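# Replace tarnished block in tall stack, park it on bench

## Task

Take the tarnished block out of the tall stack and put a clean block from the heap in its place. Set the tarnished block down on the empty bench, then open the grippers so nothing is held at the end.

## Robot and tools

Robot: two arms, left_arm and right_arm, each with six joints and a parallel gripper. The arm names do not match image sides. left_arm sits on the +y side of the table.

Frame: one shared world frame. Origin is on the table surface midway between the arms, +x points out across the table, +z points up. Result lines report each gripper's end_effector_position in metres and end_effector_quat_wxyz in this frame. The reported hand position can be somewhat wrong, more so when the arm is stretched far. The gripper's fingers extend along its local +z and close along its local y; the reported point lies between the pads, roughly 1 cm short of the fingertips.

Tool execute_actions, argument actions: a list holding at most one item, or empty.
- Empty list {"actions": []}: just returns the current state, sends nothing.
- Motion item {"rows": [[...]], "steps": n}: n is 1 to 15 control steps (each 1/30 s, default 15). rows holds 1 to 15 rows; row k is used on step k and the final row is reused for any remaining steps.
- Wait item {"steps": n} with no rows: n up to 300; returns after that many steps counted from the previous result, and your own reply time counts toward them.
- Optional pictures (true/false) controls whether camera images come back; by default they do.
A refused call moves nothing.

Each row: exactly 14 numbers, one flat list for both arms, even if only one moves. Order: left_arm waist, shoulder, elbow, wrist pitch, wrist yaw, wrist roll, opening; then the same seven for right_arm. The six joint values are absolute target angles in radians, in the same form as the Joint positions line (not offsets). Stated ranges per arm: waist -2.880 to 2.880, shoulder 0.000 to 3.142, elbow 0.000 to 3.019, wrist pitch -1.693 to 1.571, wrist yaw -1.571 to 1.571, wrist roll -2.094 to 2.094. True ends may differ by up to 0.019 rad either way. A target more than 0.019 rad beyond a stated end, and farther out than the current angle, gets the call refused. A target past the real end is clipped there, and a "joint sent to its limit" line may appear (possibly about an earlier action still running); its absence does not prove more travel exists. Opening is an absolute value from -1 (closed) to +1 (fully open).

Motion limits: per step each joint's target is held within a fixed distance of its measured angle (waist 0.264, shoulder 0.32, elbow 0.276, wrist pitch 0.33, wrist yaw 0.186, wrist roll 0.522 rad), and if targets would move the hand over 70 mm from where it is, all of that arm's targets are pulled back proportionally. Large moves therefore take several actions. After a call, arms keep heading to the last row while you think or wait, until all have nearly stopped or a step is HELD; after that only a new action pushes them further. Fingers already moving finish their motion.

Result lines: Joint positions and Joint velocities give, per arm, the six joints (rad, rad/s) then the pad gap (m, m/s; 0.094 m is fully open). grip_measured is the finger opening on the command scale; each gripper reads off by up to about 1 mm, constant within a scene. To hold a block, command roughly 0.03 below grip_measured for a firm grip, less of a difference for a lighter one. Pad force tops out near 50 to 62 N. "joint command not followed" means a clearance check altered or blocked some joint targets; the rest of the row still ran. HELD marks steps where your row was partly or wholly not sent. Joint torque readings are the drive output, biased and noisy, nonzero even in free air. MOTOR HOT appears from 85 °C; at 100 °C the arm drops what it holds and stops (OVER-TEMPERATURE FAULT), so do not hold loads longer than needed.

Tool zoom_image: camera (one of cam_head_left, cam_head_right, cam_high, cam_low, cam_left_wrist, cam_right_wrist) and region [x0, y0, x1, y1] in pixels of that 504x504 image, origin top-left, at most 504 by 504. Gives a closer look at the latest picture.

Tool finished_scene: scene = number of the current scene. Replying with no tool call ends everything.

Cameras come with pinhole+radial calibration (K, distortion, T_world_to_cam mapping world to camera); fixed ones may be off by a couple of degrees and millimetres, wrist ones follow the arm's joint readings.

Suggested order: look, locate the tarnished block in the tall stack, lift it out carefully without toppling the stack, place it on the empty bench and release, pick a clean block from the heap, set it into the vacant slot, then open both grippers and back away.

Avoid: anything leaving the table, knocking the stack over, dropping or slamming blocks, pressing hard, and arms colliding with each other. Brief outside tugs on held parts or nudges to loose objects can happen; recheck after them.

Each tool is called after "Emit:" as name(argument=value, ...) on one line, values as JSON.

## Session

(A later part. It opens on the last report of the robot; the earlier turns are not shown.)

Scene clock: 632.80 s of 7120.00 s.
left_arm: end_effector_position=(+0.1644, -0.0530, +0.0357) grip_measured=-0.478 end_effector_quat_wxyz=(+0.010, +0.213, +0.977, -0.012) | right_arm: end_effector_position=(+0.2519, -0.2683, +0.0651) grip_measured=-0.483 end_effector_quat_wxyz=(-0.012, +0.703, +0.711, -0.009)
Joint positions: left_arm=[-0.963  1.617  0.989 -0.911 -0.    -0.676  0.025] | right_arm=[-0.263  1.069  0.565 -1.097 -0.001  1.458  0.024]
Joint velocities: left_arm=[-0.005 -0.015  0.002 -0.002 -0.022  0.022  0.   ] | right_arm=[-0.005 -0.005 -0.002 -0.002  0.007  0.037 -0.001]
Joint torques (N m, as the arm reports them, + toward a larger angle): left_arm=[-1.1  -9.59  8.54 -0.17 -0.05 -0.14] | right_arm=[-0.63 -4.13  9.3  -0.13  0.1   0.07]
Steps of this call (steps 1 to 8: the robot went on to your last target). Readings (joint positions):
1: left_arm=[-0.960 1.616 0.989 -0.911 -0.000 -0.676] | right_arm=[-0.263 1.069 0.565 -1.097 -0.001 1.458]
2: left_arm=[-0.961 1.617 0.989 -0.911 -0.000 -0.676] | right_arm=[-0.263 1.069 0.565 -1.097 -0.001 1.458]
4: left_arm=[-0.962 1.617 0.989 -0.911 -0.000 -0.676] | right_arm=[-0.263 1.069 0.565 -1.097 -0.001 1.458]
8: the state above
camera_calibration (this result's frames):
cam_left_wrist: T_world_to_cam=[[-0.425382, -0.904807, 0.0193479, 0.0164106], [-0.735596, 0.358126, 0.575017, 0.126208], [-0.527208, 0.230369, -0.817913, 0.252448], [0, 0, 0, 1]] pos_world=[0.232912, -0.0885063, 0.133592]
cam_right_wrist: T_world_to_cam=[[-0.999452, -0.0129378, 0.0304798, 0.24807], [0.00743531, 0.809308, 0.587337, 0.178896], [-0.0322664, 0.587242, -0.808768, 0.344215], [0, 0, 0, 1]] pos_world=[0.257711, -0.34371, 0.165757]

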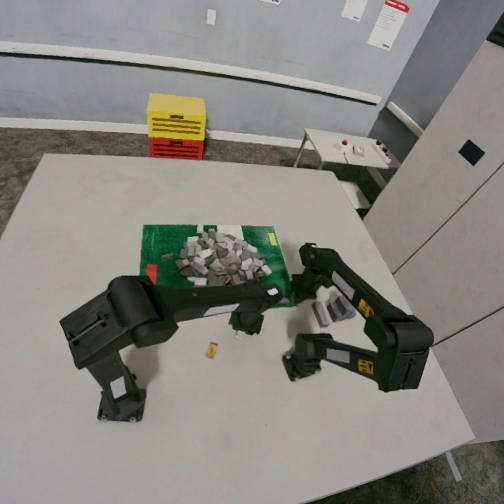

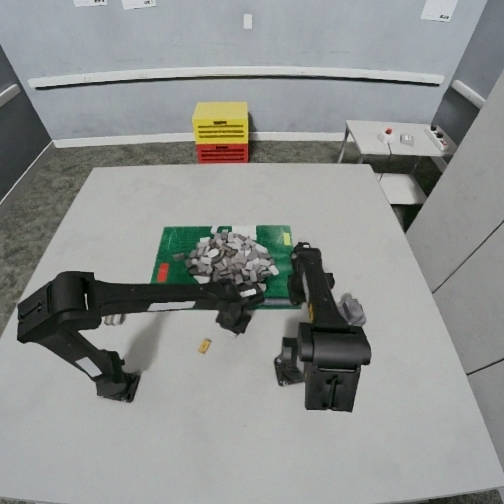

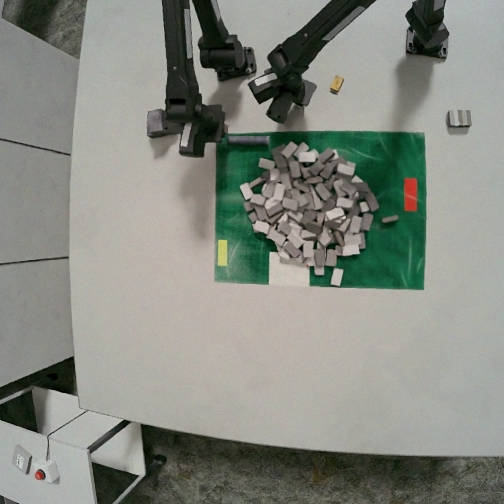

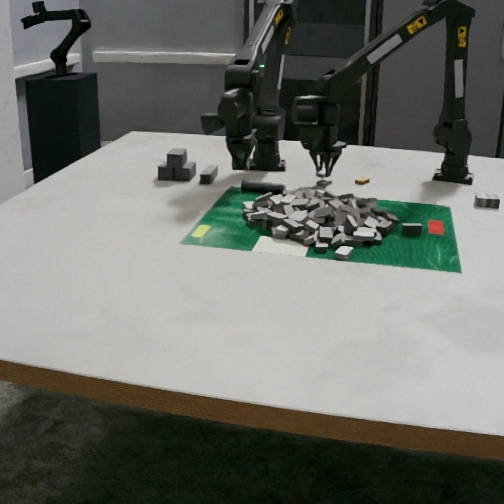

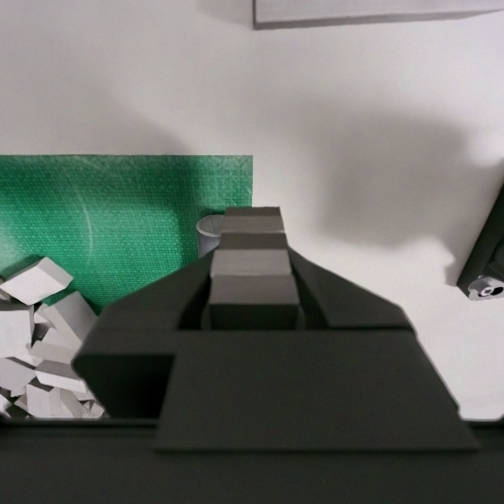

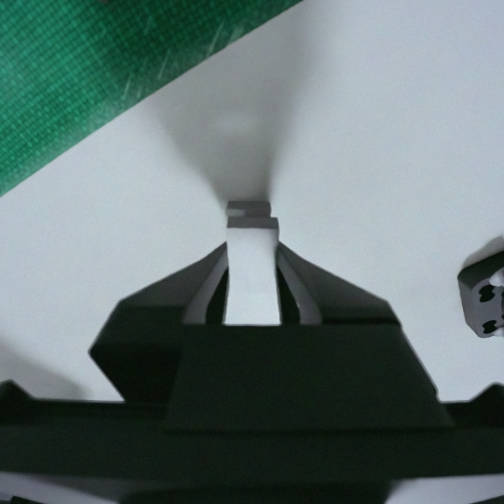

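Emit:
execute_actions(actions=[{"rows":[[-0.972,1.632,1.013,-0.909,0,-0.688,-0.513,-0.271,1.053,0.595,-1.103,0,1.459,-0.525],[-0.968,1.635,1.013,-0.906,0,-0.684,-0.513,-0.271,1.057,0.595,-1.099,0,1.459,-0.525],[-0.968,1.6375,1.013,-0.903,0,-0.68,-0.513,-0.271,1.061,0.595,-1.095,0,1.459,-0.525],[-0.968,1.64,1.013,-0.902,0,-0.68,-0.513,-0.271,1.065,0.595,-1.091,0,1.459,-0.525],[-0.968,1.6425,1.013,-0.901,0,-0.68,-0.513,-0.271,1.069,0.595,-1.088,0,1.459,-0.525],[-0.968,1.645,1.013,-0.9,0,-0.68,-0.513,-0.271,1.072,0.595,-1.0853,0,1.459,-0.525],[-0.968,1.6475,1.013,-0.899,0,-0.68,-0.513,-0.271,1.0734,0.595,-1.0826,0,1.459,-0.525],[-0.968,1.65,1.013,-0.898,0,-0.68,-0.513,-0.271,1.0748,0.595,-1.08,0,1.459,-0.525],[-0.968,1.652,1.013,-0.897,0,-0.68,-0.513,-0.271,1.0762,0.595,-1.0773,0,1.459,-0.525],[-0.968,1.654,1.013,-0.897,0,-0.68,-0.513,-0.271,1.0776,0.595,-1.0746,0,1.459,-0.525],[-0.968,1.656,1.013,-0.897,0,-0.68,-0.513,-0.271,1.079,0.595,-1.0719,0,1.459,-0.525],[-0.968,1.6575,1.013,-0.897,0,-0.68,-0.513,-0.271,1.0804,0.595,-1.0693,0,1.459,-0.525],[-0.968,1.659,1.013,-0.897,0,-0.68,-0.513,-0.271,1.0818,0.595,-1.0666,0,1.459,-0.525],[-0.968,1.66,1.013,-0.897,0,-0.68,-0.513,-0.271,1.0832,0.595,-1.0639,0,1.459,-0.525],[-0.968,1.661,1.013,-0.897,0,-0.68,-0.513,-0.271,1.0846,0.595,-1.0612,0,1.459,-0.525]],"steps":15}], pictures=false)

Emit:
execute_actions(actions=[{"rows":[[-0.968,1.662,1.013,-0.897,0,-0.68,-0.513,-0.271,1.086,0.595,-1.0586,0,1.459,-0.525],[-0.968,1.663,1.013,-0.897,0,-0.68,-0.513,-0.271,1.0874,0.595,-1.0559,0,1.459,-0.525],[-0.968,1.664,1.013,-0.897,0,-0.68,-0.513,-0.271,1.0888,0.595,-1.0532,0,1.459,-0.525],[-0.968,1.665,1.013,-0.897,0,-0.68,-0.513,-0.271,1.0902,0.595,-1.0505,0,1.459,-0.525],[-0.968,1.666,1.013,-0.897,0,-0.68,-0.513,-0.271,1.0916,0.595,-1.0479,0,1.459,-0.525],[-0.968,1.667,1.013,-0.897,0,-0.68,-0.513,-0.271,1.093,0.595,-1.0452,0,1.459,-0.525],[-0.968,1.668,1.013,-0.897,0,-0.68,-0.513,-0.271,1.0944,0.595,-1.0425,0,1.459,-0.525],[-0.968,1.669,1.013,-0.897,0,-0.68,-0.513,-0.271,1.0958,0.595,-1.0398,0,1.459,-0.525],[-0.968,1.67,1.013,-0.897,0,-0.68,-0.513,-0.271,1.0972,0.595,-1.0372,0,1.459,-0.525],[-0.968,1.671,1.013,-0.897,0,-0.68,-0.513,-0.271,1.0985,0.595,-1.0345,0,1.459,-0.525],[-0.968,1.672,1.013,-0.897,0,-0.68,-0.513,-0.271,1.0985,0.595,-1.0345,0,1.459,-0.525],[-0.968,1.673,1.013,-0.897,0,-0.68,-0.513,-0.271,1.0985,0.595,-1.0345,0,1.459,-0.525],[-0.968,1.674,1.013,-0.897,0,-0.68,-0.513,-0.271,1.0985,0.595,-1.0345,0,1.459,-0.525],[-0.968,1.674,1.013,-0.897,0,-0.68,-0.513,-0.271,1.0985,0.595,-1.0345,0,1.459,-0.525],[-0.968,1.674,1.013,-0.897,0,-0.68,-0.513,-0.269,1.0985,0.595,-1.0345,0,1.459,-0.525]],"steps":15}], pictures=false)

Emit:
execute_actions(actions=[{"rows":[[-0.966,1.666,1.013,-0.9,0,-0.68,-0.50,-0.267,1.096,0.595,-1.0345,0,1.459,-0.525],[-0.964,1.658,1.013,-0.903,0,-0.68,-0.485,-0.265,1.093,0.595,-1.0345,0,1.459,-0.525],[-0.964,1.655,1.013,-0.905,0,-0.68,-0.47,-0.263,1.09,0.595,-1.0345,0,1.459,-0.525],[-0.964,1.655,1.013,-0.905,0,-0.68,-0.44,-0.261,1.09,0.595,-1.0345,0,1.459,-0.525],[-0.964,1.655,1.013,-0.905,0,-0.68,-0.38,-0.259,1.09,0.595,-1.0345,0,1.459,-0.525],[-0.964,1.655,1.013,-0.905,0,-0.68,-0.3,-0.257,1.09,0.595,-1.0345,0,1.459,-0.525],[-0.964,1.655,1.013,-0.905,0,-0.68,-0.2,-0.2555,1.09,0.595,-1.0345,0,1.459,-0.525],[-0.964,1.655,1.013,-0.905,0,-0.68,-0.1,-0.254,1.09,0.595,-1.0345,0,1.459,-0.525],[-0.964,1.65,1.013,-0.905,0,-0.68,0.0,-0.2533,1.09,0.595,-1.0345,0,1.459,-0.525],[-0.964,1.645,1.013,-0.905,0,-0.68,0.1,-0.2511,1.09,0.595,-1.0345,0,1.459,-0.525],[-0.964,1.64,1.013,-0.905,0,-0.68,0.2,-0.2475,1.09,0.595,-1.0345,0,1.459,-0.525],[-0.964,1.635,1.013,-0.905,0,-0.68,0.2,-0.2426,1.09,0.595,-1.0345,0,1.459,-0.525],[-0.964,1.63,1.013,-0.905,0,-0.68,0.2,-0.2364,1.09,0.595,-1.0345,0,1.459,-0.525]],"steps":13}], pictures=true)

Emit:
execute_actions(actions=[{"rows":[[-0.964,1.621,1.013,-0.905,0,-0.68,0.2,-0.229,1.09,0.595,-1.0345,0,1.459,-0.525],[-0.964,1.613,1.013,-0.905,0,-0.68,0.2,-0.2203,1.09,0.595,-1.0345,0,1.459,-0.525],[-0.962,1.6065,1.01,-0.905,0,-0.68,0.2,-0.2105,1.09,0.595,-1.0345,0,1.459,-0.525],[-0.96,1.6013,1.006,-0.905,0,-0.68,0.2,-0.1995,1.09,0.595,-1.0345,0,1.459,-0.525],[-0.958,1.5955,1.002,-0.905,0,-0.68,0.2,-0.1875,1.09,0.595,-1.0345,0,1.459,-0.525],[-0.956,1.5886,0.998,-0.905,0,-0.68,0.2,-0.1744,1.09,0.595,-1.0345,0,1.459,-0.525],[-0.954,1.5806,0.994,-0.905,0,-0.68,0.2,-0.1604,1.09,0.595,-1.0345,0,1.459,-0.525],[-0.952,1.5717,0.991,-0.905,0,-0.68,0.2,-0.1454,1.09,0.595,-1.0345,0,1.459,-0.525],[-0.9511,1.5619,0.9892,-0.905,0,-0.68,0.2,-0.1295,1.09,0.595,-1.0345,0,1.459,-0.525],[-0.9486,1.5512,0.987,-0.905,0,-0.68,0.2,-0.1128,1.09,0.595,-1.0345,0,1.459,-0.525],[-0.9444,1.5397,0.9834,-0.905,0,-0.68,0.2,-0.0952,1.09,0.595,-1.0345,0,1.459,-0.525],[-0.9387,1.5275,0.9785,-0.905,0,-0.68,0.2,-0.0769,1.09,0.595,-1.0345,0,1.459,-0.525],[-0.9316,1.5146,0.9724,-0.905,0,-0.68,0.2,-0.0579,1.09,0.595,-1.0345,0,1.459,-0.525],[-0.9232,1.5011,0.9651,-0.905,0,-0.68,0.2,-0.0382,1.09,0.595,-1.0345,0,1.459,-0.525],[-0.9135,1.487,0.9568,-0.905,0,-0.68,0.2,-0.0179,1.09,0.595,-1.0345,0,1.459,-0.525]],"steps":15}], pictures=false)

Emit:
execute_actions(actions=[{"rows":[[-0.9027,1.4725,0.9475,-0.905,0,-0.68,0.2,0.003,1.09,0.595,-1.0345,0,1.459,-0.525],[-0.8909,1.4576,0.9373,-0.905,0,-0.68,0.2,0.0244,1.09,0.595,-1.0345,0,1.459,-0.525],[-0.8781,1.4423,0.9262,-0.905,0,-0.68,0.2,0.0464,1.09,0.595,-1.0345,0,1.459,-0.525],[-0.8644,1.4268,0.9144,-0.905,0,-0.68,0.2,0.0688,1.09,0.595,-1.0345,0,1.459,-0.525],[-0.85,1.411,0.902,-0.905,0,-0.68,0.2,0.0916,1.09,0.595,-1.0345,0,1.459,-0.525],[-0.8348,1.3951,0.8889,-0.905,0,-0.68,0.2,0.1147,1.09,0.595,-1.0345,0,1.459,-0.525],[-0.8191,1.379,0.8753,-0.905,0,-0.68,0.2,0.1382,1.09,0.595,-1.0345,0,1.459,-0.525],[-0.8028,1.363,0.8613,-0.905,0,-0.68,0.2,0.1619,1.09,0.595,-1.0345,0,1.459,-0.525],[-0.7862,1.3469,0.8469,-0.905,0,-0.68,0.2,0.1858,1.09,0.595,-1.0345,0,1.459,-0.525],[-0.7692,1.331,0.8323,-0.905,0,-0.68,0.2,0.21,1.09,0.595,-1.0345,0,1.459,-0.525],[-0.752,1.3152,0.8175,-0.905,0,-0.68,0.2,0.2342,1.09,0.595,-1.0345,0,1.459,-0.525],[-0.7347,1.2997,0.8025,-0.905,0,-0.68,0.2,0.2586,1.09,0.595,-1.0345,0,1.459,-0.525],[-0.7173,1.2844,0.7875,-0.905,0,-0.68,0.2,0.283,1.09,0.595,-1.0345,0,1.459,-0.525],[-0.7,1.2695,0.7725,-0.905,0,-0.68,0.2,0.3074,1.09,0.595,-1.0345,0,1.459,-0.525],[-0.6828,1.255,0.7577,-0.905,0,-0.68,0.2,0.3318,1.09,0.595,-1.0345,0,1.459,-0.525]],"steps":15}], pictures=false)

Emit:
execute_actions(actions=[{"rows":[[-0.6658,1.2409,0.7431,-0.905,0,-0.68,0.2,0.356,1.09,0.595,-1.0345,0,1.459,-0.525],[-0.6492,1.2274,0.7287,-0.905,0,-0.68,0.2,0.3802,1.09,0.595,-1.0345,0,1.459,-0.525],[-0.6329,1.2145,0.7147,-0.905,0,-0.68,0.2,0.4041,1.09,0.595,-1.0345,0,1.459,-0.525],[-0.6172,1.2023,0.7011,-0.905,0,-0.68,0.2,0.4278,1.09,0.595,-1.0345,0,1.459,-0.525],[-0.602,1.1908,0.688,-0.905,0,-0.68,0.2,0.4513,1.09,0.595,-1.0345,0,1.459,-0.525],[-0.5876,1.1801,0.6756,-0.905,0,-0.68,0.2,0.4744,1.09,0.595,-1.0345,0,1.459,-0.525],[-0.5739,1.1703,0.6638,-0.905,0,-0.68,0.2,0.4972,1.09,0.595,-1.0345,0,1.459,-0.525],[-0.5611,1.1614,0.6527,-0.905,0,-0.68,0.2,0.5196,1.09,0.595,-1.0345,0,1.459,-0.525],[-0.5493,1.1534,0.6425,-0.905,0,-0.68,0.2,0.5416,1.09,0.595,-1.0345,0,1.459,-0.525],[-0.5385,1.1465,0.6332,-0.905,0,-0.68,0.2,0.563,1.09,0.595,-1.0345,0,1.459,-0.525],[-0.5288,1.1407,0.6249,-0.905,0,-0.68,0.2,0.5839,1.09,0.592,-1.0345,0,1.459,-0.525],[-0.5204,1.1361,0.6176,-0.905,0,-0.68,0.2,0.6042,1.09,0.589,-1.0345,0,1.459,-0.525],[-0.5133,1.1328,0.6115,-0.905,0,-0.68,0.2,0.6239,1.09,0.586,-1.0345,0,1.459,-0.525],[-0.5076,1.1307,0.6066,-0.905,0,-0.68,0.2,0.6429,1.09,0.583,-1.0345,0,1.459,-0.525],[-0.5034,1.13,0.603,-0.905,0,-0.68,0.2,0.6612,1.092,0.58,-1.0345,0,1.459,-0.525]],"steps":15}], pictures=false)

Emit:
execute_actions(actions=[{"rows":[[-0.5009,1.13,0.6008,-0.905,0,-0.68,0.2,0.6788,1.094,0.578,-1.0345,0,1.459,-0.525],[-0.5,1.13,0.6,-0.905,0,-0.68,0.2,0.6955,1.0965,0.576,-1.0345,0,1.459,-0.525],[-0.5,1.13,0.6,-0.905,0,-0.68,0.2,0.7114,1.0985,0.574,-1.0345,0,1.459,-0.525],[-0.5,1.133,0.6,-0.905,0,-0.68,0.2,0.7264,1.0987,0.5739,-1.0342,0,1.459,-0.525],[-0.5,1.136,0.6,-0.905,0,-0.68,0.2,0.7404,1.0992,0.5734,-1.0332,0,1.459,-0.525],[-0.502,1.139,0.6,-0.905,0,-0.68,0.2,0.7535,1.1001,0.5727,-1.0317,0,1.459,-0.525],[-0.504,1.142,0.6,-0.905,0,-0.68,0.2,0.7655,1.1012,0.5718,-1.0297,0,1.459,-0.525],[-0.506,1.145,0.6,-0.905,0,-0.68,0.2,0.7765,1.1026,0.5707,-1.0272,0,1.459,-0.525],[-0.508,1.148,0.6,-0.905,0,-0.68,0.2,0.7863,1.1042,0.5694,-1.0243,0,1.459,-0.525],[-0.508,1.151,0.6,-0.905,0,-0.68,0.2,0.795,1.1059,0.568,-1.0211,0,1.459,-0.525],[-0.508,1.154,0.6,-0.905,0,-0.68,0.2,0.8024,1.1078,0.5665,-1.0177,0,1.459,-0.525],[-0.508,1.155,0.6,-0.905,0,-0.68,0.2,0.8086,1.1099,0.5648,-1.014,0,1.459,-0.525],[-0.508,1.155,0.6,-0.905,0,-0.68,0.2,0.8135,1.112,0.5631,-1.0102,0,1.459,-0.525],[-0.508,1.155,0.6,-0.905,0,-0.68,0.2,0.8173,1.1142,0.5614,-1.0063,0,1.459,-0.525],[-0.508,1.155,0.6,-0.905,0,-0.68,0.2,0.82,1.1163,0.5596,-1.0024,0,1.459,-0.525]],"steps":15}], pictures=false)

Emit:
execute_actions(actions=[{"rows":[[-0.508,1.155,0.6,-0.905,0,-0.68,0.2,0.822,1.1185,0.5579,-0.9985,0,1.459,-0.525],[-0.508,1.155,0.6,-0.905,0,-0.68,0.2,0.8235,1.1206,0.5562,-0.9947,0,1.459,-0.525],[-0.508,1.155,0.6,-0.905,0,-0.68,0.2,0.8248,1.1227,0.5545,-0.991,0,1.459,-0.525],[-0.508,1.155,0.6,-0.905,0,-0.68,0.2,0.826,1.1246,0.553,-0.9876,0,1.459,-0.525],[-0.508,1.155,0.6,-0.905,0,-0.68,0.2,0.827,1.1263,0.5516,-0.9844,0,1.459,-0.525],[-0.508,1.155,0.6,-0.905,0,-0.68,0.2,0.828,1.1279,0.5503,-0.9815,0,1.459,-0.525],[-0.508,1.155,0.6,-0.905,0,-0.68,0.2,0.829,1.1293,0.5492,-0.979,0,1.459,-0.525],[-0.508,1.155,0.6,-0.905,0,-0.68,0.2,0.83,1.1304,0.5483,-0.977,0,1.459,-0.525],[-0.508,1.155,0.6,-0.905,0,-0.68,0.2,0.831,1.1313,0.5476,-0.9755,0,1.459,-0.525],[-0.508,1.155,0.6,-0.905,0,-0.68,0.2,0.8315,1.1318,0.5471,-0.9745,0,1.459,-0.525],[-0.508,1.155,0.6,-0.905,0,-0.68,0.2,0.832,1.132,0.547,-0.9742,0,1.459,-0.525]],"steps":11}], pictures=false)

Emit:
execute_actions(actions=[{"steps":8}], pictures=true)

Emit:
zoom_image(camera="cam_left_wrist", region=[170, 150, 340, 320])

Emit:
zoom_image(camera="cam_low", region=[285, 120, 365, 200])

Scene clock: 716.03 s of 7120.00 s.
left_arm: end_effector_position=(+0.1637, -0.0515, +0.0248) grip_measured=-0.478 end_effector_quat_wxyz=(+0.003, +0.213, +0.977, -0.004) | right_arm: end_effector_position=(+0.2566, -0.2688, +0.0627) grip_measured=-0.483 end_effector_quat_wxyz=(-0.008, +0.704, +0.711, -0.005)
Joint positions: left_arm=[-0.963  1.644  0.989 -0.907 -0.    -0.676  0.025] | right_arm=[-0.263  1.08   0.565 -1.075 -0.001  1.458  0.024]
Joint velocities: left_arm=[-0.024  0.044  0.012 -0.002  0.095  0.051 -0.   ] | right_arm=[-0.015  0.054  0.022  0.076  0.037 -0.051  0.   ]
Joint torques (N m, as the arm reports them, + toward a larger angle): left_arm=[-0.41 -9.99  8.36  0.13 -0.06 -0.05] | right_arm=[-0.63 -2.14  9.29  0.39  0.1   0.07]
Steps of this call (steps 1 to 15: the robot went on to your last target; steps 16 to 90: nothing new was sent; then 79.73 s passed at rest; steps 91 to 105: all 15 steps of this action). Readings (joint positions):
91: left_arm=[-0.963 1.617 0.989 -0.911 -0.000 -0.676] | right_arm=[-0.263 1.069 0.565 -1.097 -0.001 1.458]
92: left_arm=[-0.963 1.617 0.989 -0.911 -0.000 -0.676] | right_arm=[-0.263 1.069 0.565 -1.097 -0.001 1.458]
94: left_arm=[-0.963 1.617 0.989 -0.911 -0.000 -0.676] | right_arm=[-0.263 1.069 0.565 -1.097 -0.001 1.458]
98: left_arm=[-0.963 1.625 0.989 -0.910 -0.000 -0.676] | right_arm=[-0.263 1.070 0.565 -1.093 -0.001 1.458]
105: the state above

Scene clock: 716.53 s of 7120.00 s.
left_arm: end_effector_position=(+0.1634, -0.0509, +0.0222) grip_measured=-0.478 end_effector_quat_wxyz=(+0.001, +0.213, +0.977, -0.001) | right_arm: end_effector_position=(+0.2632, -0.2695, +0.0589) grip_measured=-0.483 end_effector_quat_wxyz=(-0.002, +0.704, +0.711, -0.001)
Joint positions: left_arm=[-0.963  1.65   0.989 -0.907 -0.    -0.676  0.025] | right_arm=[-0.263  1.098  0.565 -1.043 -0.001  1.458  0.024]
Joint velocities: left_arm=[-0.015  0.005  0.002 -0.002  0.022 -0.007  0.001] | right_arm=[-0.005 -0.015  0.002 -0.027 -0.007  0.007 -0.001]
Joint torques (N m, as the arm reports them, + toward a larger angle): left_arm=[-0.22 -9.31  8.33  0.21 -0.06 -0.06] | right_arm=[-0.43 -2.92  9.24  0.54  0.1   0.07]
Steps of this call (steps 1 to 15: all 15 steps of this action). Readings (joint positions):
1: left_arm=[-0.963 1.645 0.989 -0.907 -0.000 -0.676] | right_arm=[-0.263 1.082 0.565 -1.072 -0.001 1.458]
2: left_arm=[-0.963 1.646 0.989 -0.907 -0.000 -0.676] | right_arm=[-0.263 1.083 0.565 -1.069 -0.001 1.458]
4: left_arm=[-0.963 1.647 0.989 -0.907 -0.000 -0.676] | right_arm=[-0.263 1.086 0.565 -1.064 -0.001 1.458]
8: left_arm=[-0.963 1.649 0.989 -0.907 -0.000 -0.676] | right_arm=[-0.263 1.091 0.565 -1.054 -0.001 1.458]
15: the state above

Scene clock: 716.97 s of 7120.00 s.
left_arm: end_effector_position=(+0.1634, -0.0509, +0.0222) grip_measured=+0.195 end_effector_quat_wxyz=(+0.001, +0.213, +0.977, -0.001) | right_arm: end_effector_position=(+0.2633, -0.2683, +0.0589) grip_measured=-0.483 end_effector_quat_wxyz=(-0.002, +0.702, +0.712, -0.001)
Joint positions: left_arm=[-0.963  1.65   0.989 -0.907 -0.    -0.676  0.056] | right_arm=[-0.258  1.098  0.565 -1.043 -0.001  1.458  0.024]
Joint velocities: left_arm=[-0.005 -0.005 -0.022  0.002  0.007  0.022  0.004] | right_arm=[ 0.093  0.005 -0.002  0.017 -0.007 -0.081 -0.002]
Joint torques (N m, as the arm reports them, + toward a larger angle): left_arm=[ -0.04 -12.09   8.34  -0.23  -0.07  -0.04] | right_arm=[ 1.22 -3.57  9.23  0.53  0.08  0.07]
Steps of this call (steps 1 to 13: all 13 steps of this action). Readings (joint positions):
1: left_arm=[-0.963 1.650 0.989 -0.907 -0.000 -0.676] | right_arm=[-0.263 1.098 0.565 -1.043 -0.001 1.458]
2: left_arm=[-0.963 1.650 0.989 -0.907 -0.000 -0.676] | right_arm=[-0.263 1.098 0.565 -1.043 -0.001 1.458]
4: left_arm=[-0.963 1.650 0.989 -0.907 -0.000 -0.676] | right_arm=[-0.263 1.098 0.565 -1.043 -0.001 1.458]
8: left_arm=[-0.963 1.650 0.989 -0.907 -0.000 -0.676] | right_arm=[-0.263 1.098 0.565 -1.043 -0.001 1.458]
13: the state above
camera_calibration (this result's frames):
cam_left_wrist: T_world_to_cam=[[-0.424901, -0.905239, 0.00145912, 0.0183776], [-0.728108, 0.342716, 0.593637, 0.130027], [-0.537883, 0.251174, -0.804732, 0.242954], [0, 0, 0, 1]] pos_world=[0.233163, -0.0889501, 0.118296]
cam_right_wrist: T_world_to_cam=[[-0.99983, -0.0178497, 0.00471634, 0.259994], [-0.0117148, 0.810814, 0.585186, 0.188002], [-0.0142695, 0.585031, -0.810885, 0.334379], [0, 0, 0, 1]] pos_world=[0.266924, -0.343416, 0.1599]

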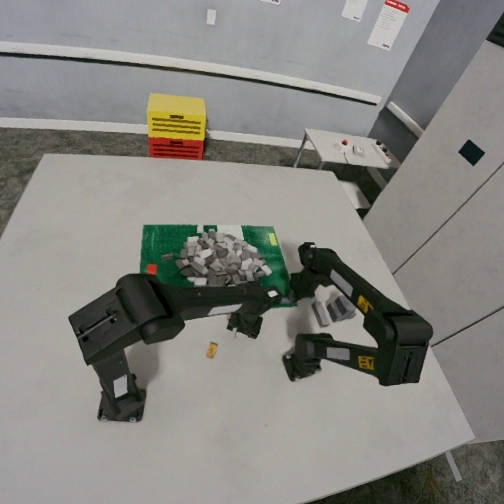

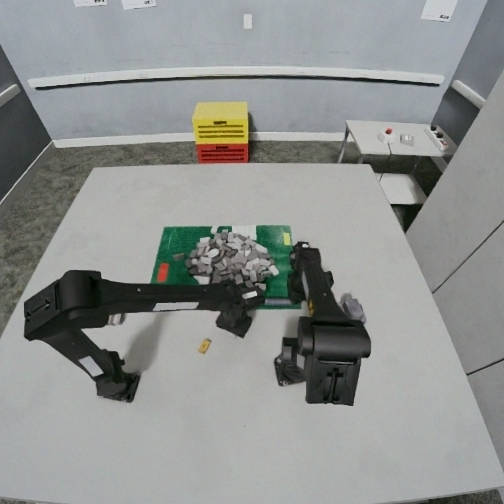

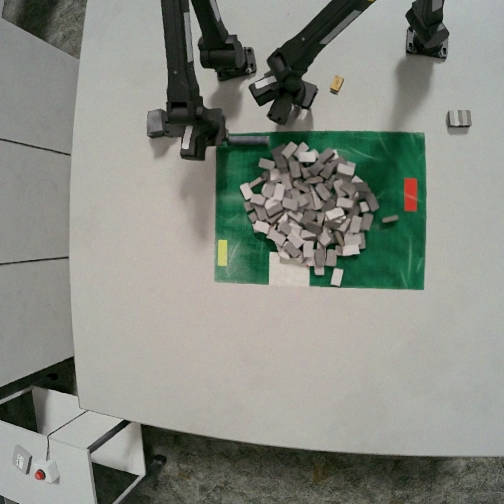

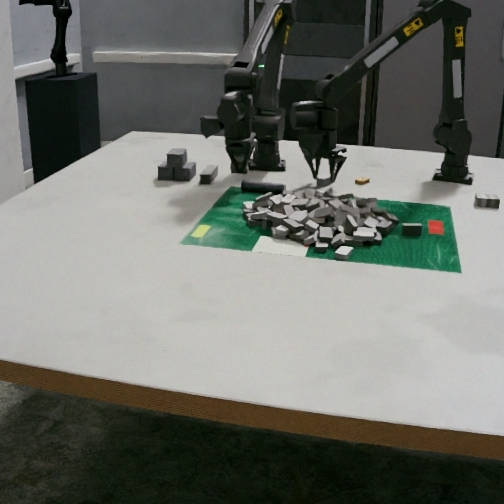

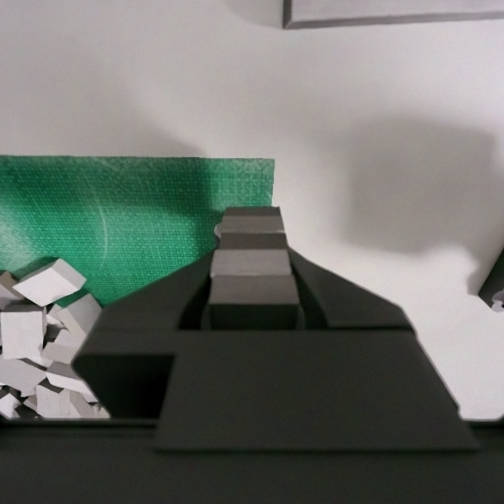

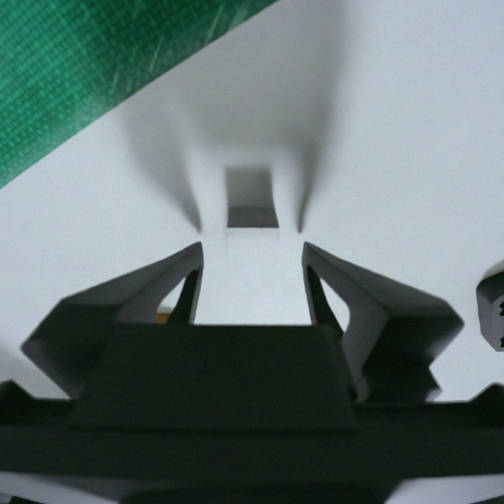

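Scene clock: 717.47 s of 7120.00 s.
left_arm: end_effector_position=(+0.1690, -0.0509, +0.0615) grip_measured=+0.198 end_effector_quat_wxyz=(+0.031, +0.207, +0.977, -0.038) | right_arm: end_effector_position=(+0.2633, -0.2218, +0.0589) grip_measured=-0.483 end_effector_quat_wxyz=(-0.002, +0.629, +0.778, -0.001)
Joint positions: left_arm=[-0.951  1.539  0.973 -0.907 -0.    -0.676  0.056] | right_arm=[-0.062  1.098  0.565 -1.043 -0.001  1.458  0.024]
Joint velocities: left_arm=[ 0.181 -0.454 -0.164 -0.012  0.007 -0.007 -0.   ] | right_arm=[ 0.571 -0.005 -0.002  0.002 -0.051 -0.022  0.001]
Joint torques (N m, as the arm reports them, + toward a larger angle): left_arm=[  2.16 -11.57   6.79  -0.01  -0.08  -0.04] | right_arm=[ 0.89 -3.57  9.21  0.52  0.11  0.07]
Steps of this call (steps 1 to 15: all 15 steps of this action). Readings (joint positions):
1: left_arm=[-0.963 1.650 0.989 -0.907 -0.000 -0.676] | right_arm=[-0.254 1.098 0.565 -1.043 -0.001 1.458]
2: left_arm=[-0.963 1.649 0.989 -0.907 -0.000 -0.676] | right_arm=[-0.248 1.098 0.565 -1.043 -0.001 1.458]
4: left_arm=[-0.963 1.646 0.989 -0.907 -0.000 -0.676] | right_arm=[-0.231 1.098 0.565 -1.043 -0.001 1.458]
8: left_arm=[-0.963 1.624 0.989 -0.907 -0.000 -0.676] | right_arm=[-0.182 1.098 0.565 -1.043 -0.001 1.458]
15: the state above

Scene clock: 717.97 s of 7120.00 s.
left_arm: end_effector_position=(+0.2039, +0.0560, +0.0815) grip_measured=+0.198 end_effector_quat_wxyz=(+0.053, +0.094, +0.993, -0.051) | right_arm: end_effector_position=(+0.2416, -0.1432, +0.0589) grip_measured=-0.484 end_effector_quat_wxyz=(-0.002, +0.486, +0.874, -0.001)
Joint positions: left_arm=[-0.723  1.301  0.784 -0.907 -0.    -0.676  0.056] | right_arm=[ 0.283  1.098  0.565 -1.043 -0.001  1.458  0.024]
Joint velocities: left_arm=[ 0.503 -0.454 -0.437 -0.002  0.037  0.066 -0.   ] | right_arm=[ 0.718  0.005  0.002  0.002 -0.022 -0.022 -0.001]
Joint torques (N m, as the arm reports them, + toward a larger angle): left_arm=[ 0.54 -8.    7.27  0.07 -0.09 -0.03] | right_arm=[ 0.3  -3.6   9.22  0.53  0.05  0.07]
Steps of this call (steps 1 to 15: all 15 steps of this action). Readings (joint positions):
1: left_arm=[-0.943 1.524 0.966 -0.907 -0.000 -0.676] | right_arm=[-0.042 1.098 0.565 -1.043 -0.001 1.458]
2: left_arm=[-0.934 1.508 0.958 -0.907 -0.000 -0.676] | right_arm=[-0.021 1.098 0.565 -1.043 -0.001 1.458]
4: left_arm=[-0.909 1.476 0.938 -0.907 -0.000 -0.676] | right_arm=[0.022 1.098 0.565 -1.043 -0.001 1.458]
8: left_arm=[-0.844 1.412 0.888 -0.907 -0.000 -0.676] | right_arm=[0.113 1.098 0.565 -1.043 -0.001 1.458]
15: the state above

Scene clock: 718.47 s of 7120.00 s.
left_arm: end_effector_position=(+0.1998, +0.1487, +0.0635) grip_measured=+0.198 end_effector_quat_wxyz=(+0.049, -0.006, +0.998, -0.038) | right_arm: end_effector_position=(+0.1954, -0.0774, +0.0589) grip_measured=-0.484 end_effector_quat_wxyz=(-0.001, +0.331, +0.944, -0.002)
Joint positions: left_arm=[-0.522  1.149  0.609 -0.907 -0.    -0.676  0.056] | right_arm=[ 0.622  1.098  0.565 -1.043 -0.001  1.458  0.024]
Joint velocities: left_arm=[ 0.161 -0.073 -0.144 -0.007  0.022  0.007 -0.002] | right_arm=[ 0.562  0.005  0.022 -0.017  0.066  0.037 -0.001]
Joint torques (N m, as the arm reports them, + toward a larger angle): left_arm=[ 0.55 -5.67  7.52  0.05 -0.09 -0.03] | right_arm=[ 0.87 -3.43  8.23  0.53  0.1   0.06]
Steps of this call (steps 1 to 15: all 15 steps of this action). Readings (joint positions):
1: left_arm=[-0.705 1.286 0.769 -0.907 -0.000 -0.676] | right_arm=[0.307 1.098 0.565 -1.043 -0.001 1.458]
2: left_arm=[-0.688 1.271 0.754 -0.907 -0.000 -0.676] | right_arm=[0.331 1.098 0.565 -1.043 -0.001 1.458]
4: left_arm=[-0.655 1.243 0.725 -0.907 -0.000 -0.676] | right_arm=[0.380 1.098 0.565 -1.043 -0.001 1.458]
8: left_arm=[-0.594 1.195 0.673 -0.907 -0.000 -0.676] | right_arm=[0.474 1.098 0.565 -1.043 -0.001 1.458]
15: the state above

Scene clock: 718.97 s of 7120.00 s.
left_arm: end_effector_position=(+0.1980, +0.1541, +0.0601) grip_measured=+0.198 end_effector_quat_wxyz=(+0.045, -0.011, +0.998, -0.035) | right_arm: end_effector_position=(+0.1645, -0.0452, +0.0561) grip_measured=-0.484 end_effector_quat_wxyz=(+0.001, +0.243, +0.970, +0.003)
Joint positions: left_arm=[-0.511  1.147  0.598 -0.907 -0.    -0.676  0.056] | right_arm=[ 0.807  1.111  0.565 -1.019 -0.001  1.458  0.024]
Joint velocities: left_arm=[-0.005  0.024 -0.012 -0.002 -0.051 -0.007  0.   ] | right_arm=[ 0.122  0.073 -0.012  0.129  0.007 -0.037 -0.   ]
Joint torques (N m, as the arm reports them, + toward a larger angle): left_arm=[ 0.18 -3.97  7.36 -0.01 -0.08 -0.03] | right_arm=[-0.04 -2.95  6.8   0.45  0.11  0.07]
Steps of this call (steps 1 to 15: all 15 steps of this action). Readings (joint positions):
1: left_arm=[-0.517 1.148 0.605 -0.907 -0.000 -0.676] | right_arm=[0.641 1.098 0.565 -1.043 -0.001 1.458]
2: left_arm=[-0.514 1.147 0.602 -0.907 -0.000 -0.676] | right_arm=[0.659 1.098 0.565 -1.043 -0.001 1.458]
4: left_arm=[-0.511 1.147 0.599 -0.907 -0.000 -0.676] | right_arm=[0.693 1.098 0.565 -1.043 -0.001 1.458]
8: left_arm=[-0.511 1.147 0.598 -0.907 -0.000 -0.676] | right_arm=[0.750 1.098 0.565 -1.040 -0.001 1.458]
15: the state above

Scene clock: 719.33 s of 7120.00 s.
left_arm: end_effector_position=(+0.1980, +0.1541, +0.0601) grip_measured=+0.198 end_effector_quat_wxyz=(+0.045, -0.011, +0.998, -0.035) | right_arm: end_effector_position=(+0.1612, -0.0445, +0.0459) grip_measured=-0.484 end_effector_quat_wxyz=(-0.000, +0.236, +0.972, +0.001)
Joint positions: left_arm=[-0.511  1.147  0.598 -0.907 -0.    -0.676  0.056] | right_arm=[ 0.82   1.131  0.548 -0.986 -0.001  1.458  0.024]
Joint velocities: left_arm=[-0.015 -0.015 -0.007 -0.007  0.007 -0.037 -0.001] | right_arm=[ 0.015  0.015 -0.032  0.032 -0.037 -0.037  0.001]
Joint torques (N m, as the arm reports them, + toward a larger angle): left_arm=[ 0.22 -4.18  7.36  0.05 -0.05 -0.03] | right_arm=[ 1.64 -3.1   6.99  0.71  0.08  0.07]
Steps of this call (steps 1 to 11: all 11 steps of this action). Readings (joint positions):
1: left_arm=[-0.511 1.147 0.598 -0.907 -0.000 -0.676] | right_arm=[0.811 1.113 0.565 -1.015 -0.001 1.458]
2: left_arm=[-0.511 1.147 0.598 -0.907 -0.000 -0.676] | right_arm=[0.813 1.115 0.564 -1.010 -0.001 1.458]
4: left_arm=[-0.511 1.147 0.598 -0.907 -0.000 -0.676] | right_arm=[0.815 1.119 0.560 -1.002 -0.001 1.458]
8: left_arm=[-0.511 1.147 0.598 -0.907 -0.000 -0.676] | right_arm=[0.818 1.127 0.551 -0.991 -0.001 1.458]
11: the state above

Scene clock: 719.60 s of 7120.00 s.
left_arm: end_effector_position=(+0.1980, +0.1541, +0.0601) grip_measured=+0.198 end_effector_quat_wxyz=(+0.045, -0.011, +0.998, -0.035) | right_arm: end_effector_position=(+0.1609, -0.0441, +0.0455) grip_measured=-0.484 end_effector_quat_wxyz=(+0.000, +0.236, +0.972, +0.002)
Joint positions: left_arm=[-0.511  1.147  0.598 -0.907 -0.    -0.676  0.056] | right_arm=[ 0.822  1.132  0.547 -0.983 -0.001  1.458  0.024]
Joint velocities: left_arm=[ 0.005  0.005 -0.017  0.007 -0.037 -0.007  0.   ] | right_arm=[ 0.005  0.005  0.002 -0.022  0.081  0.007  0.   ]
Joint torques (N m, as the arm reports them, + toward a larger angle): left_arm=[ 0.33 -3.9   7.39  0.01 -0.07 -0.04] | right_arm=[ 0.99 -3.27  7.11  0.53  0.08  0.07]
Steps of this call (steps 1 to 8: the robot went on to your last target). Readings (joint positions):
1: left_arm=[-0.511 1.147 0.598 -0.907 -0.000 -0.676] | right_arm=[0.821 1.132 0.548 -0.985 -0.001 1.458]
2: left_arm=[-0.511 1.147 0.598 -0.907 -0.000 -0.676] | right_arm=[0.822 1.132 0.547 -0.985 -0.001 1.458]
4: left_arm=[-0.511 1.147 0.598 -0.907 -0.000 -0.676] | right_arm=[0.822 1.132 0.547 -0.983 -0.001 1.458]
8: the state above
camera_calibration (this result's frames):
cam_left_wrist: T_world_to_cam=[[0.00922165, -0.997465, 0.0705556, 0.142755], [-0.854287, 0.0288136, 0.519003, 0.140276], [-0.51972, -0.0650608, -0.851856, 0.288503], [0, 0, 0, 1]] pos_world=[0.26846, 0.157121, 0.162887]
cam_right_wrist: T_world_to_cam=[[-0.455208, -0.890382, -0.0024397, 0.0359278], [-0.723287, 0.368181, 0.584207, 0.107914], [-0.519269, 0.267701, -0.811601, 0.258177], [0, 0, 0, 1]] pos_world=[0.228471, -0.0768567, 0.14658]

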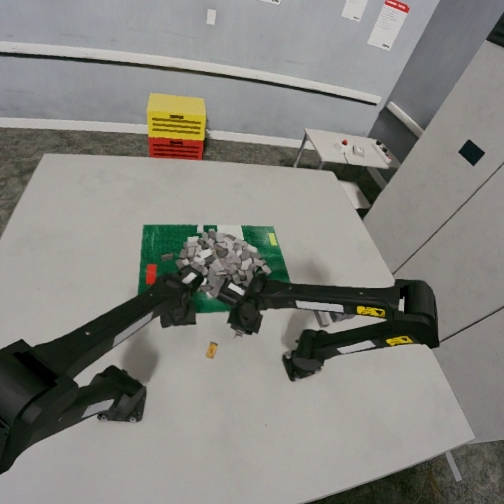

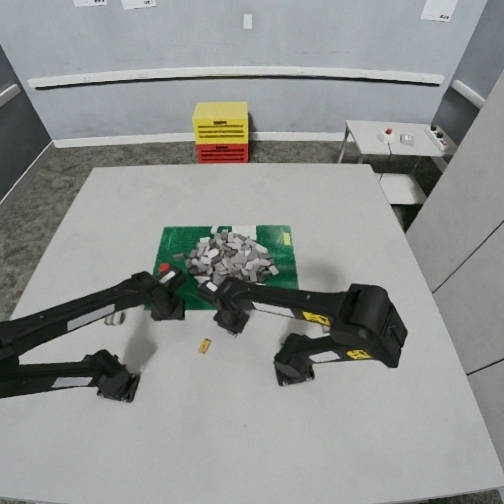

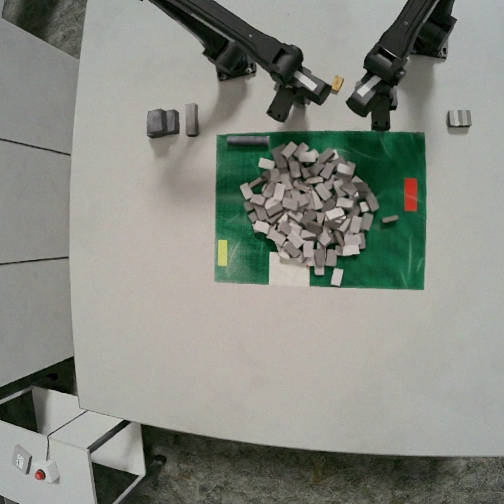

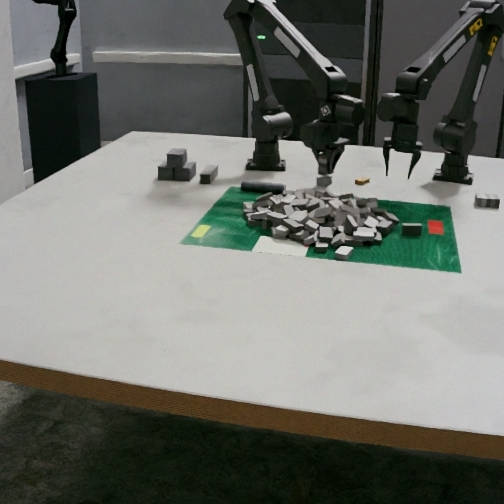

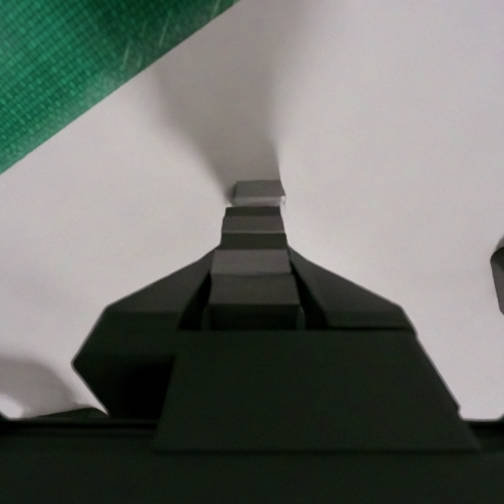

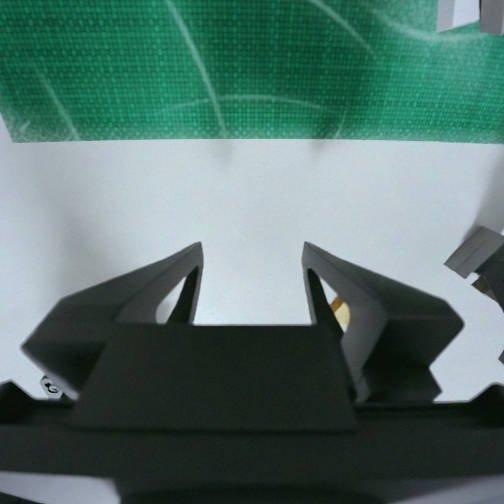

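Region (170, 150, 340, 320) of cam_left_wrist's 504x504 image, scaled by 2.965, with more detail than that image has.

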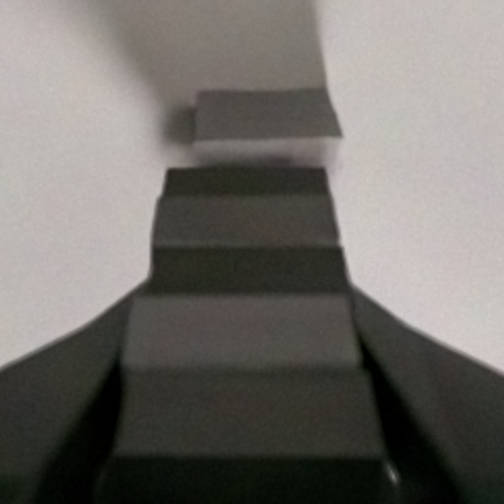

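Region (285, 120, 365, 200) of cam_low's 504x504 image, scaled by 6.300, with more detail than that image has.

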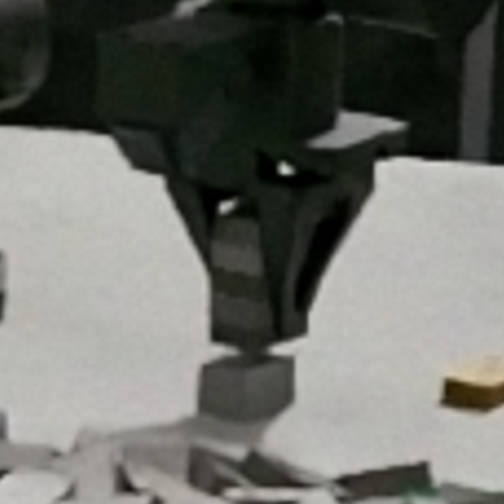

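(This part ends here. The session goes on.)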